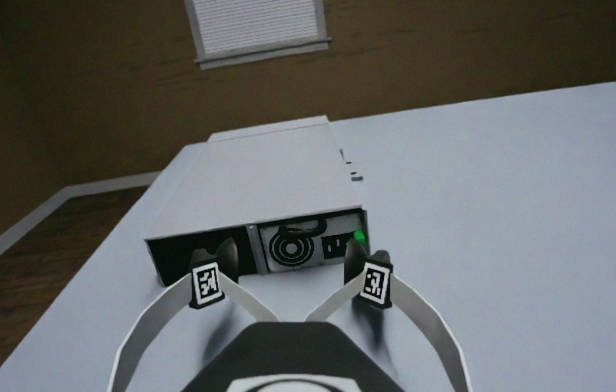

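Call:
execute_actions([
  {"r1":{"joints":{"arm_m":0.282},"base":{"strafe_m":-0.019}}},
], cameras=["r1_wrist_camera"])

Scene clock: 34.60 s.
r1.base_odometry: x=-0.285 y=+0.814 heading=+2.470 (m, m, rad; r1's odometry frame)
r1.turned_by_wheels: +0.000 (rad since the last result)
r1.turned_by_imu: +0.000 (rad since the last result)
r1.base_tilt: forward=-0.1 right=-0.4 (deg)
r1.lidar_m: 0.41 0.45 1.71 1.68 1.93 1.62 1.55 1.64 2.25 2.42 0.63 0.45
r1.base_status: done
r1.joint_positions: lift_m=+0.730 arm_m=+0.280 wrist_yaw_rad=+0.060 wrist_pitch_rad=+0.352 wrist_roll_rad=+0.200 gripper_m=+0.060
r1.joint_status: all done
r1.motor_effort: lift_m=+22(22) arm_m=+9(10) wrist_yaw_rad=-2(1) wrist_pitch_rad=-8(7) wrist_roll_rad=-2(3) gripper_m=-1(1) wheel_0=-1(7) wheel_1=+1(9) wheel_2=+0(0) (%)
r1.hand_pose: x=+0.7268 y=-0.0710 z=+0.8085 quat_wxyz=(+0.980, +0.093, +0.177, +0.012) (m; r1's base frame)
r1.wrist_depth_mm: - - - - - - - / - - - - - - - / - - 508 484 530 480 455 / - 559 325 314 375 347 327 / - 320 266 270 286 273 259 / 290 272 198 240 198 224 213 / 236 222 224 - 200 186 185
r2.base_odometry: x=+0.433 y=-1.453 heading=-2.460 (m, m, rad; r2's odometry frame)
r2.turned_by_wheels: +0.000 (rad since the last result)
r2.turned_by_imu: +0.000 (rad since the last result)
r2.base_tilt: forward=+0.1 right=-0.2 (deg)
r2.lidar_m: 0.40 0.41 0.58 2.41 2.61 1.14 1.05 3.23 2.31 2.22 0.89 0.40
r2.base_status: not commanded
r2.joint_positions: lift_m=+1.110 arm_m=+0.002 wrist_yaw_rad=+0.000 wrist_pitch_rad=+1.540 wrist_roll_rad=+0.040 gripper_m=+0.120
r2.joint_status: not commanded
r2.motor_effort: lift_m=+22(22) arm_m=+0(1) wrist_yaw_rad=+0(0) wrist_pitch_rad=-1(1) wrist_roll_rad=+1(0) gripper_m=+0(1) wheel_0=+0(0) wheel_1=-1(0) wheel_2=+0(0) (%)
r2.hand_pose: x=+0.1814 y=-0.0874 z=+0.9997 quat_wxyz=(+0.718, +0.014, +0.696, -0.014) (m; r2's base frame)
r2.wrist_depth_mm: 336 345 351 362 842 854 891 / 1042 1078 1118 1182 1182 1229 1255 / 1229 1229 1229 1255 1229 1255 1255 / 1229 1229 1205 1255 1255 1229 1255 / 1182 1229 1042 1025 1255 1255 1229 / 1205 1205 1008 991 215 1229 1229 / 1205 1205 1229 120 1229 1205 1229
pictures: r1_wrist_camera
camera_calibration (this result's frames):
r1_wrist_camera: T_world_to_cam=[[-0.0401937, -0.984143, -0.172764, 0.0910256], [-0.387526, 0.174723, -0.905149, 1.07177], [0.920982, 0.0305691, -0.388404, -0.124858], [0, 0, 0, 1]] pos_world=[0.533989, -0.0938643, 0.937343]
Images, in order (width x height): r1_wrist_camera 616x392.

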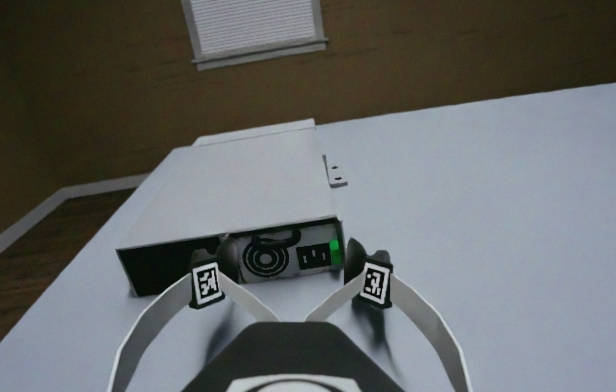

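Call:
execute_actions([
  {"r1":{"joints":{"arm_m":0.305},"base":{"strafe_m":-0.002},"pace":"slow","contact_limits":{"arm_m":0.3}}},
], cameras=[])

Call:
execute_actions([
  {"r1":{"joints":{"gripper_m":0.04}}},
], cameras=["r1_wrist_camera"])

Call:
execute_actions([
  {"r1":{"joints":{"gripper_m":0.015,"arm_m":0.316},"base":{"strafe_m":0.002},"pace":"slow","contact_limits":{"arm_m":0.3}}},
], cameras=["r1_wrist_camera"])

Call:
execute_actions([
  {"r1":{"joints":{"gripper_m":-0.015,"arm_m":0.322,"lift_m":0.727},"base":{"strafe_m":0.002},"pace":"slow","contact_limits":{"arm_m":0.3}}},
], cameras=[])

Call:
execute_actions([
  {"r1":{"joints":{"gripper_m":-0.038,"arm_m":0.329,"lift_m":0.725},"pace":"slow","contact_limits":{"arm_m":0.3}}},
], cameras=["r1_wrist_camera"])

Call:
zoom_image(camera="r1_wrist_camera", region=[180, 200, 410, 330])

Scene clock: 36.20 s.
r1.base_odometry: x=-0.284 y=+0.815 heading=+2.470 (m, m, rad; r1's odometry frame)
r1.turned_by_wheels: +0.000 (rad since the last result)
r1.turned_by_imu: +0.000 (rad since the last result)
r1.base_tilt: forward=-0.1 right=-0.4 (deg)
r1.lidar_m: 0.43 0.46 1.70 1.70 1.93 1.60 1.53 1.61 2.26 2.43 0.63 0.44
r1.base_status: done
r1.joint_positions: lift_m=+0.730 arm_m=+0.303 wrist_yaw_rad=+0.060 wrist_pitch_rad=+0.355 wrist_roll_rad=+0.200 gripper_m=+0.060
r1.joint_status: all done
r1.motor_effort: lift_m=+23(22) arm_m=+13(14) wrist_yaw_rad=+0(0) wrist_pitch_rad=-15(15) wrist_roll_rad=+1(1) gripper_m=-2(5) wheel_0=+0(3) wheel_1=+2(2) wheel_2=-2(2) (%)
r1.contact_limits: arm_m 0.3
r1.hand_pose: x=+0.7489 y=-0.0712 z=+0.8078 quat_wxyz=(+0.979, +0.093, +0.178, +0.012) (m; r1's base frame)
r1.wrist_depth_mm: - - - - - - - / - - - - - - - / - - 496 484 525 473 449 / - 517 319 314 373 343 325 / - 283 246 246 282 271 258 / 287 258 238 238 197 222 213 / 234 220 223 - 199 185 185
r2.base_odometry: x=+0.433 y=-1.453 heading=-2.460 (m, m, rad; r2's odometry frame)
r2.turned_by_wheels: +0.000 (rad since the last result)
r2.turned_by_imu: +0.000 (rad since the last result)
r2.base_tilt: forward=+0.1 right=-0.2 (deg)
r2.lidar_m: 0.39 0.42 0.55 2.39 2.63 1.13 1.07 3.16 2.32 2.21 0.89 0.42
r2.base_status: not commanded
r2.joint_positions: lift_m=+1.110 arm_m=+0.002 wrist_yaw_rad=+0.000 wrist_pitch_rad=+1.540 wrist_roll_rad=+0.040 gripper_m=+0.120
r2.joint_status: not commanded
r2.motor_effort: lift_m=+22(22) arm_m=-1(0) wrist_yaw_rad=+0(0) wrist_pitch_rad=-1(1) wrist_roll_rad=+0(2) gripper_m=-1(1) wheel_0=+0(0) wheel_1=+0(1) wheel_2=+0(0) (%)
r2.hand_pose: x=+0.1814 y=-0.0874 z=+0.9997 quat_wxyz=(+0.718, +0.014, +0.696, -0.014) (m; r2's base frame)
r2.wrist_depth_mm: 336 342 351 359 842 866 891 / 1042 1060 1118 1160 1160 1229 1281 / 1229 1229 1255 1255 1229 1255 1229 / 1229 1229 1229 1229 1255 1229 1255 / 1229 1229 1042 1025 1229 1229 1255 / 1205 1205 991 1008 216 1229 1229 / 1182 1229 1205 119 1229 1205 1255
pictures: none
No camera images: the call's "cameras" was empty. Leave "cameras" out to get every camera's image.

Scene clock: 37.13 s.
r1.base_odometry: x=-0.284 y=+0.815 heading=+2.470 (m, m, rad; r1's odometry frame)
r1.turned_by_wheels: +0.000 (rad since the last result)
r1.turned_by_imu: +0.000 (rad since the last result)
r1.base_tilt: forward=+0.0 right=-0.4 (deg)
r1.lidar_m: 0.41 0.46 1.72 1.67 1.95 1.63 1.53 1.62 2.23 2.42 0.63 0.44
r1.base_status: not commanded
r1.joint_positions: lift_m=+0.730 arm_m=+0.303 wrist_yaw_rad=+0.058 wrist_pitch_rad=+0.357 wrist_roll_rad=+0.200 gripper_m=+0.040
r1.joint_status: all done
r1.motor_effort: lift_m=+22(22) arm_m=+10(13) wrist_yaw_rad=+4(4) wrist_pitch_rad=-21(21) wrist_roll_rad=+2(2) gripper_m=-8(10) wheel_0=+0(1) wheel_1=+2(2) wheel_2=-2(2) (%)
r1.hand_pose: x=+0.7490 y=-0.0716 z=+0.8073 quat_wxyz=(+0.979, +0.093, +0.179, +0.011) (m; r1's base frame)
r1.wrist_depth_mm: - - - - - - - / - - - - - - - / - - 488 473 517 473 439 / - 477 315 309 368 343 320 / - 278 245 246 282 267 256 / 283 262 193 236 191 220 211 / 231 216 220 - 198 182 183
r2.base_odometry: x=+0.433 y=-1.453 heading=-2.460 (m, m, rad; r2's odometry frame)
r2.turned_by_wheels: +0.000 (rad since the last result)
r2.turned_by_imu: +0.000 (rad since the last result)
r2.base_tilt: forward=+0.1 right=-0.2 (deg)
r2.lidar_m: 0.40 0.40 0.55 2.42 2.60 1.14 1.07 3.17 2.30 2.23 0.92 0.42
r2.base_status: not commanded
r2.joint_positions: lift_m=+1.110 arm_m=+0.002 wrist_yaw_rad=+0.000 wrist_pitch_rad=+1.540 wrist_roll_rad=+0.040 gripper_m=+0.120
r2.joint_status: not commanded
r2.motor_effort: lift_m=+22(22) arm_m=+0(1) wrist_yaw_rad=+0(0) wrist_pitch_rad=-1(1) wrist_roll_rad=+0(2) gripper_m=-1(1) wheel_0=+0(0) wheel_1=-1(0) wheel_2=+0(0) (%)
r2.hand_pose: x=+0.1814 y=-0.0874 z=+0.9997 quat_wxyz=(+0.718, +0.014, +0.696, -0.014) (m; r2's base frame)
r2.wrist_depth_mm: 338 343 351 362 831 866 891 / 1042 1078 1118 1160 1160 1205 1281 / 1255 1255 1229 1229 1255 1255 1281 / 1205 1229 1229 1229 1229 1255 1255 / 1205 1255 1025 1025 1229 1229 1229 / 1205 1205 991 1008 216 1229 1229 / 1182 1205 1229 119 1229 1229 1229
pictures: r1_wrist_camera
camera_calibration (this result's frames):
r1_wrist_camera: T_world_to_cam=[[-0.0427821, -0.984222, -0.171685, 0.0921759], [-0.391039, 0.174629, -0.903655, 1.08083], [0.919379, 0.0284754, -0.392341, -0.141478], [0, 0, 0, 1]] pos_world=[0.556665, -0.0939948, 0.937019]
Images, in order (width x height): r1_wrist_camera 616x392.

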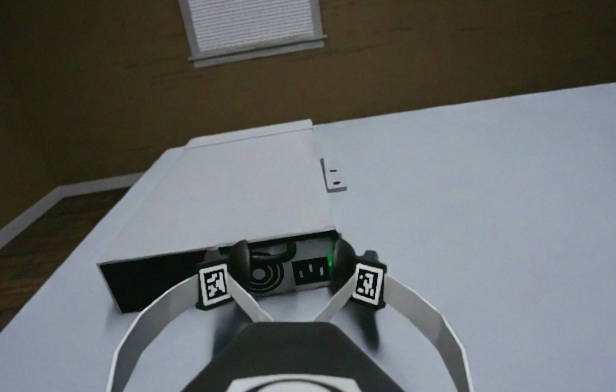

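Scene clock: 38.43 s.
r1.base_odometry: x=-0.285 y=+0.814 heading=+2.470 (m, m, rad; r1's odometry frame)
r1.turned_by_wheels: +0.000 (rad since the last result)
r1.turned_by_imu: +0.000 (rad since the last result)
r1.base_tilt: forward=-0.1 right=-0.4 (deg)
r1.lidar_m: 0.42 0.46 1.72 1.69 1.90 1.61 1.54 1.61 2.25 2.43 0.62 0.45
r1.base_status: done
r1.joint_positions: lift_m=+0.730 arm_m=+0.313 wrist_yaw_rad=+0.053 wrist_pitch_rad=+0.362 wrist_roll_rad=+0.199 gripper_m=+0.015
r1.joint_status: all done
r1.on_its_own: wrist_yaw_rad is at rest, and its effort (+18) is outside its rest range (-13 to +13); wrist_pitch_rad is at rest, and its effort (-35) is outside its rest range (-23 to +23)
r1.motor_effort: lift_m=+22(22) arm_m=+14(18) wrist_yaw_rad=+18(20) wrist_pitch_rad=-35(34) wrist_roll_rad=+4(4) gripper_m=-20(20) wheel_0=+1(4) wheel_1=+2(1) wheel_2=-8(9) (%)
r1.contact_limits: arm_m 0.3
r1.hand_pose: x=+0.7585 y=-0.0731 z=+0.8059 quat_wxyz=(+0.979, +0.093, +0.182, +0.008) (m; r1's base frame)
r1.wrist_depth_mm: - - - - - - - / - - - - - - - / - - 455 462 504 459 430 / - 466 304 306 362 334 319 / 1921 266 236 236 277 265 253 / 278 238 206 237 190 213 209 / 228 214 216 - 196 183 182
r2.base_odometry: x=+0.433 y=-1.453 heading=-2.460 (m, m, rad; r2's odometry frame)
r2.turned_by_wheels: +0.000 (rad since the last result)
r2.turned_by_imu: +0.000 (rad since the last result)
r2.base_tilt: forward=+0.0 right=-0.2 (deg)
r2.lidar_m: 0.38 0.41 0.59 2.45 2.62 1.13 1.07 3.21 2.33 2.24 0.88 0.40
r2.base_status: not commanded
r2.joint_positions: lift_m=+1.110 arm_m=+0.002 wrist_yaw_rad=+0.000 wrist_pitch_rad=+1.540 wrist_roll_rad=+0.040 gripper_m=+0.120
r2.joint_status: not commanded
r2.motor_effort: lift_m=+22(22) arm_m=-1(1) wrist_yaw_rad=+0(0) wrist_pitch_rad=-1(1) wrist_roll_rad=+0(2) gripper_m=+0(1) wheel_0=+0(0) wheel_1=+0(0) wheel_2=+0(0) (%)
r2.hand_pose: x=+0.1814 y=-0.0874 z=+0.9997 quat_wxyz=(+0.718, +0.014, +0.696, -0.014) (m; r2's base frame)
r2.wrist_depth_mm: 336 342 351 359 831 866 904 / 1042 1078 1138 1138 1182 1205 1255 / 1229 1255 1229 1255 1255 1229 1255 / 1205 1229 1255 1255 1229 1255 1281 / 1229 1229 1042 1008 1255 1229 1255 / 1205 1205 991 1008 216 1205 1205 / 1205 1205 1205 119 1229 1229 1229
pictures: r1_wrist_camera
camera_calibration (this result's frames):
r1_wrist_camera: T_world_to_cam=[[-0.0484438, -0.984169, -0.170484, 0.0942562], [-0.394675, 0.175656, -0.901874, 1.08495], [0.917543, 0.0235956, -0.396936, -0.145903], [0, 0, 0, 1]] pos_world=[0.566639, -0.0943704, 0.93664]
Images, in order (width x height): r1_wrist_camera 616x392.

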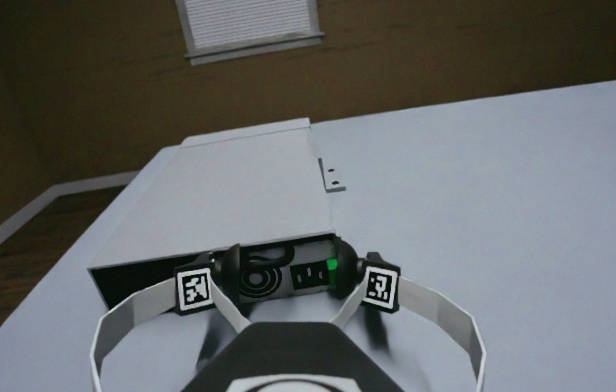

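Scene clock: 39.77 s.
r1.base_odometry: x=-0.286 y=+0.812 heading=+2.470 (m, m, rad; r1's odometry frame)
r1.turned_by_wheels: +0.000 (rad since the last result)
r1.turned_by_imu: +0.001 (rad since the last result)
r1.base_tilt: forward=+0.0 right=-0.3 (deg)
r1.lidar_m: 0.42 0.44 1.71 1.69 1.90 1.61 1.54 1.62 2.24 2.39 0.63 0.44
r1.base_status: done
r1.joint_positions: lift_m=+0.727 arm_m=+0.319 wrist_yaw_rad=+0.057 wrist_pitch_rad=+0.362 wrist_roll_rad=+0.199 gripper_m=-0.014
r1.joint_status: all done
r1.on_its_own: wrist_pitch_rad is at rest, and its effort (-34) is outside its rest range (-23 to +23)
r1.motor_effort: lift_m=+17(20) arm_m=+14(20) wrist_yaw_rad=+6(30) wrist_pitch_rad=-34(35) wrist_roll_rad=+4(5) gripper_m=-23(28) wheel_0=+6(5) wheel_1=+3(1) wheel_2=-5(11) (%)
r1.contact_limits: arm_m 0.3
r1.hand_pose: x=+0.7647 y=-0.0719 z=+0.8034 quat_wxyz=(+0.979, +0.092, +0.182, +0.010) (m; r1's base frame)
r1.wrist_depth_mm: - - - - - - - / - - - - - - - / - - 445 445 496 452 421 / - 459 300 286 353 330 312 / 1921 257 233 229 277 259 250 / 274 171 200 233 186 209 205 / 228 214 214 - 194 178 179
r2.base_odometry: x=+0.433 y=-1.453 heading=-2.460 (m, m, rad; r2's odometry frame)
r2.turned_by_wheels: +0.000 (rad since the last result)
r2.turned_by_imu: +0.000 (rad since the last result)
r2.base_tilt: forward=+0.1 right=-0.1 (deg)
r2.lidar_m: 0.38 0.41 0.58 2.43 2.58 1.11 1.07 3.19 2.32 2.21 0.89 0.40
r2.base_status: not commanded
r2.joint_positions: lift_m=+1.110 arm_m=+0.002 wrist_yaw_rad=+0.000 wrist_pitch_rad=+1.540 wrist_roll_rad=+0.040 gripper_m=+0.120
r2.joint_status: not commanded
r2.motor_effort: lift_m=+22(22) arm_m=+0(0) wrist_yaw_rad=+0(0) wrist_pitch_rad=-2(1) wrist_roll_rad=+0(0) gripper_m=-1(1) wheel_0=+0(0) wheel_1=+0(0) wheel_2=+0(0) (%)
r2.hand_pose: x=+0.1814 y=-0.0874 z=+0.9997 quat_wxyz=(+0.718, +0.014, +0.696, -0.014) (m; r2's base frame)
r2.wrist_depth_mm: 340 343 349 362 831 854 904 / 1042 1098 1118 1160 1182 1255 1255 / 1229 1255 1255 1229 1255 1255 1255 / 1229 1229 1229 1255 1281 1281 1255 / 1229 1205 1042 1025 1229 1205 1229 / 1205 1205 1008 1008 216 1229 1229 / 1182 1205 1205 119 1229 1229 1229
pictures: none
No camera images: the call's "cameras" was empty. Leave "cameras" out to get every camera's image.

Scene clock: 40.83 s.
r1.base_odometry: x=-0.286 y=+0.812 heading=+2.470 (m, m, rad; r1's odometry frame)
r1.turned_by_wheels: +0.000 (rad since the last result)
r1.turned_by_imu: +0.000 (rad since the last result)
r1.base_tilt: forward=-0.1 right=-0.4 (deg)
r1.lidar_m: 0.40 0.43 1.70 1.66 1.90 1.63 1.53 1.63 2.24 2.41 0.62 0.43
r1.base_status: not commanded
r1.joint_positions: lift_m=+0.725 arm_m=+0.326 wrist_yaw_rad=+0.056 wrist_pitch_rad=+0.363 wrist_roll_rad=+0.199 gripper_m=-0.037
r1.joint_status: all done
r1.on_its_own: wrist_pitch_rad is at rest, and its effort (-38) is outside its rest range (-23 to +23)
r1.motor_effort: lift_m=+17(18) arm_m=+16(17) wrist_yaw_rad=+11(14) wrist_pitch_rad=-38(38) wrist_roll_rad=+5(4) gripper_m=-26(24) wheel_0=+6(6) wheel_1=+3(3) wheel_2=-8(8) (%)
r1.contact_limits: arm_m 0.3
r1.hand_pose: x=+0.7711 y=-0.0722 z=+0.8011 quat_wxyz=(+0.979, +0.093, +0.182, +0.009) (m; r1's base frame)
r1.wrist_depth_mm: - - - - - - - / - - - - - - - / - - 442 442 484 439 418 / - 449 296 279 347 327 307 / 1863 246 224 223 273 255 247 / 270 168 199 229 182 200 202 / 216 214 211 - 190 178 177
r2.base_odometry: x=+0.433 y=-1.453 heading=-2.460 (m, m, rad; r2's odometry frame)
r2.turned_by_wheels: +0.000 (rad since the last result)
r2.turned_by_imu: +0.000 (rad since the last result)
r2.base_tilt: forward=+0.1 right=-0.2 (deg)
r2.lidar_m: 0.38 0.41 0.59 2.43 2.62 1.15 1.06 3.21 2.29 2.22 0.93 0.42
r2.base_status: not commanded
r2.joint_positions: lift_m=+1.110 arm_m=+0.002 wrist_yaw_rad=+0.000 wrist_pitch_rad=+1.540 wrist_roll_rad=+0.040 gripper_m=+0.120
r2.joint_status: not commanded
r2.motor_effort: lift_m=+22(22) arm_m=+0(1) wrist_yaw_rad=+0(0) wrist_pitch_rad=-1(1) wrist_roll_rad=-1(0) gripper_m=-2(1) wheel_0=+0(0) wheel_1=+0(0) wheel_2=+0(0) (%)
r2.hand_pose: x=+0.1814 y=-0.0874 z=+0.9997 quat_wxyz=(+0.718, +0.014, +0.696, -0.014) (m; r2's base frame)
r2.wrist_depth_mm: 336 343 351 362 842 866 904 / 1025 1060 1118 1160 1182 1255 1281 / 1229 1229 1255 1281 1255 1255 1281 / 1255 1229 1229 1255 1229 1255 1255 / 1205 1229 1042 1025 1229 1255 1229 / 1205 1205 991 1008 215 1229 1229 / 1182 1229 1229 119 1205 1205 1229
pictures: r1_wrist_camera
camera_calibration (this result's frames):
r1_wrist_camera: T_world_to_cam=[[-0.0455572, -0.984315, -0.170435, 0.0926111], [-0.396307, 0.17442, -0.901398, 1.08619], [0.916987, 0.0264794, -0.398037, -0.15799], [0, 0, 0, 1]] pos_world=[0.579559, -0.0941116, 0.931989]
Images, in order (width x height): r1_wrist_camera 616x392.

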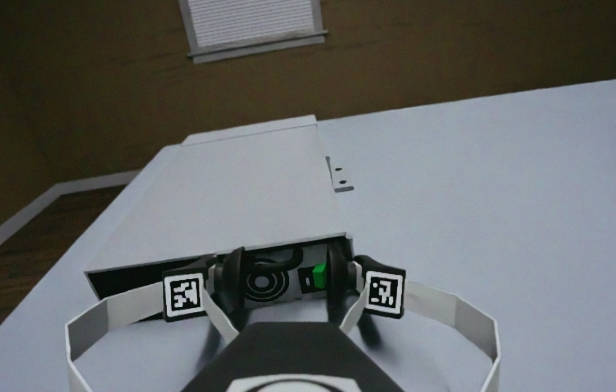

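Region (180, 200, 410, 330) of r1_wrist_camera's 616x392 image, scaled by 2.191; it fills the top 285 rows of this view, and the rest is white.

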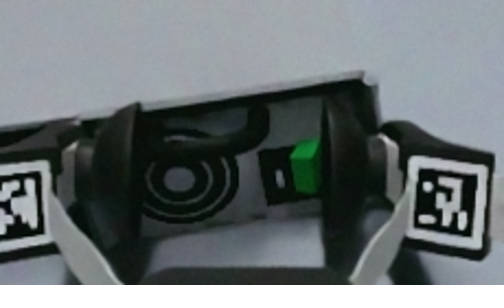

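Call:
execute_actions([
  {"r1":{"joints":{"arm_m":0.316,"lift_m":0.723},"pace":"slow"}},
], cameras=["r1_wrist_camera"])

Call:
zoom_image(camera="r1_wrist_camera", region=[180, 200, 410, 330])

Scene clock: 42.00 s.
r1.base_odometry: x=-0.286 y=+0.812 heading=+2.471 (m, m, rad; r1's odometry frame)
r1.turned_by_wheels: +0.001 (rad since the last result)
r1.turned_by_imu: +0.001 (rad since the last result)
r1.base_tilt: forward=+0.0 right=-0.3 (deg)
r1.lidar_m: 0.42 0.44 1.72 1.69 1.90 1.62 1.54 1.59 2.23 2.41 0.62 0.46
r1.base_status: not commanded
r1.joint_positions: lift_m=+0.723 arm_m=+0.318 wrist_yaw_rad=+0.065 wrist_pitch_rad=+0.354 wrist_roll_rad=+0.199 gripper_m=-0.037
r1.joint_status: all done
r1.on_its_own: wrist_yaw_rad is at rest, and its effort (-15) is outside its rest range (-13 to +13)
r1.motor_effort: lift_m=+18(18) arm_m=-11(14) wrist_yaw_rad=-15(15) wrist_pitch_rad=-13(39) wrist_roll_rad=+2(2) gripper_m=-32(33) wheel_0=+5(6) wheel_1=+2(3) wheel_2=+2(8) (%)
r1.hand_pose: x=+0.7644 y=-0.0698 z=+0.8013 quat_wxyz=(+0.980, +0.092, +0.178, +0.014) (m; r1's base frame)
r1.wrist_depth_mm: - - - - - - - / - - - - - - - / - - 466 445 508 452 427 / - 484 300 285 353 330 310 / - 262 230 227 270 259 249 / 277 166 197 229 182 202 204 / 220 213 213 - 193 180 178
r2.base_odometry: x=+0.433 y=-1.453 heading=-2.460 (m, m, rad; r2's odometry frame)
r2.turned_by_wheels: +0.000 (rad since the last result)
r2.turned_by_imu: +0.000 (rad since the last result)
r2.base_tilt: forward=+0.1 right=-0.2 (deg)
r2.lidar_m: 0.39 0.41 0.58 2.42 2.60 1.14 1.06 3.17 2.30 2.23 0.92 0.43
r2.base_status: not commanded
r2.joint_positions: lift_m=+1.110 arm_m=+0.002 wrist_yaw_rad=+0.000 wrist_pitch_rad=+1.540 wrist_roll_rad=+0.040 gripper_m=+0.120
r2.joint_status: not commanded
r2.motor_effort: lift_m=+22(22) arm_m=+0(0) wrist_yaw_rad=+0(0) wrist_pitch_rad=-1(1) wrist_roll_rad=-1(2) gripper_m=-1(1) wheel_0=+0(0) wheel_1=+0(0) wheel_2=+0(0) (%)
r2.hand_pose: x=+0.1814 y=-0.0874 z=+0.9997 quat_wxyz=(+0.718, +0.014, +0.696, -0.014) (m; r2's base frame)
r2.wrist_depth_mm: 336 342 349 362 831 866 904 / 1042 1078 1118 1160 1160 1229 1281 / 1229 1229 1255 1255 1255 1255 1255 / 1255 1229 1229 1229 1255 1255 1255 / 1205 1205 1042 1008 1229 1255 1229 / 1205 1205 1008 1008 216 1229 1229 / 1229 1205 1205 119 1205 1229 1205
pictures: r1_wrist_camera
camera_calibration (this result's frames):
r1_wrist_camera: T_world_to_cam=[[-0.0355601, -0.984576, -0.171305, 0.0877767], [-0.389953, 0.171496, -0.904724, 1.08093], [0.920148, 0.0346289, -0.390037, -0.160042], [0, 0, 0, 1]] pos_world=[0.571896, -0.0934104, 0.930559]
Images, in order (width x height): r1_wrist_camera 616x392.

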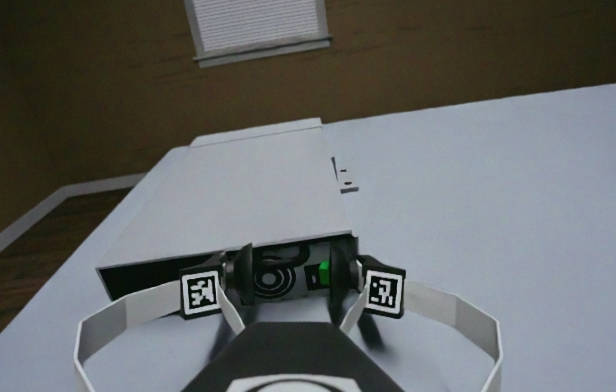

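Region (180, 200, 410, 330) of r1_wrist_camera's 616x392 image, scaled by 2.191; it fills the top 285 rows of this view, and the rest is white.

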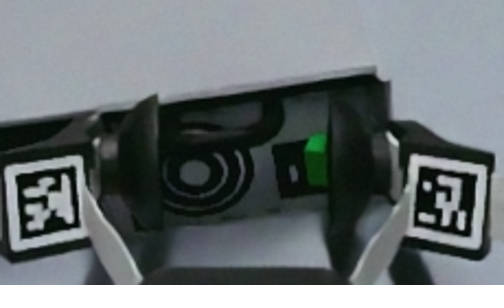

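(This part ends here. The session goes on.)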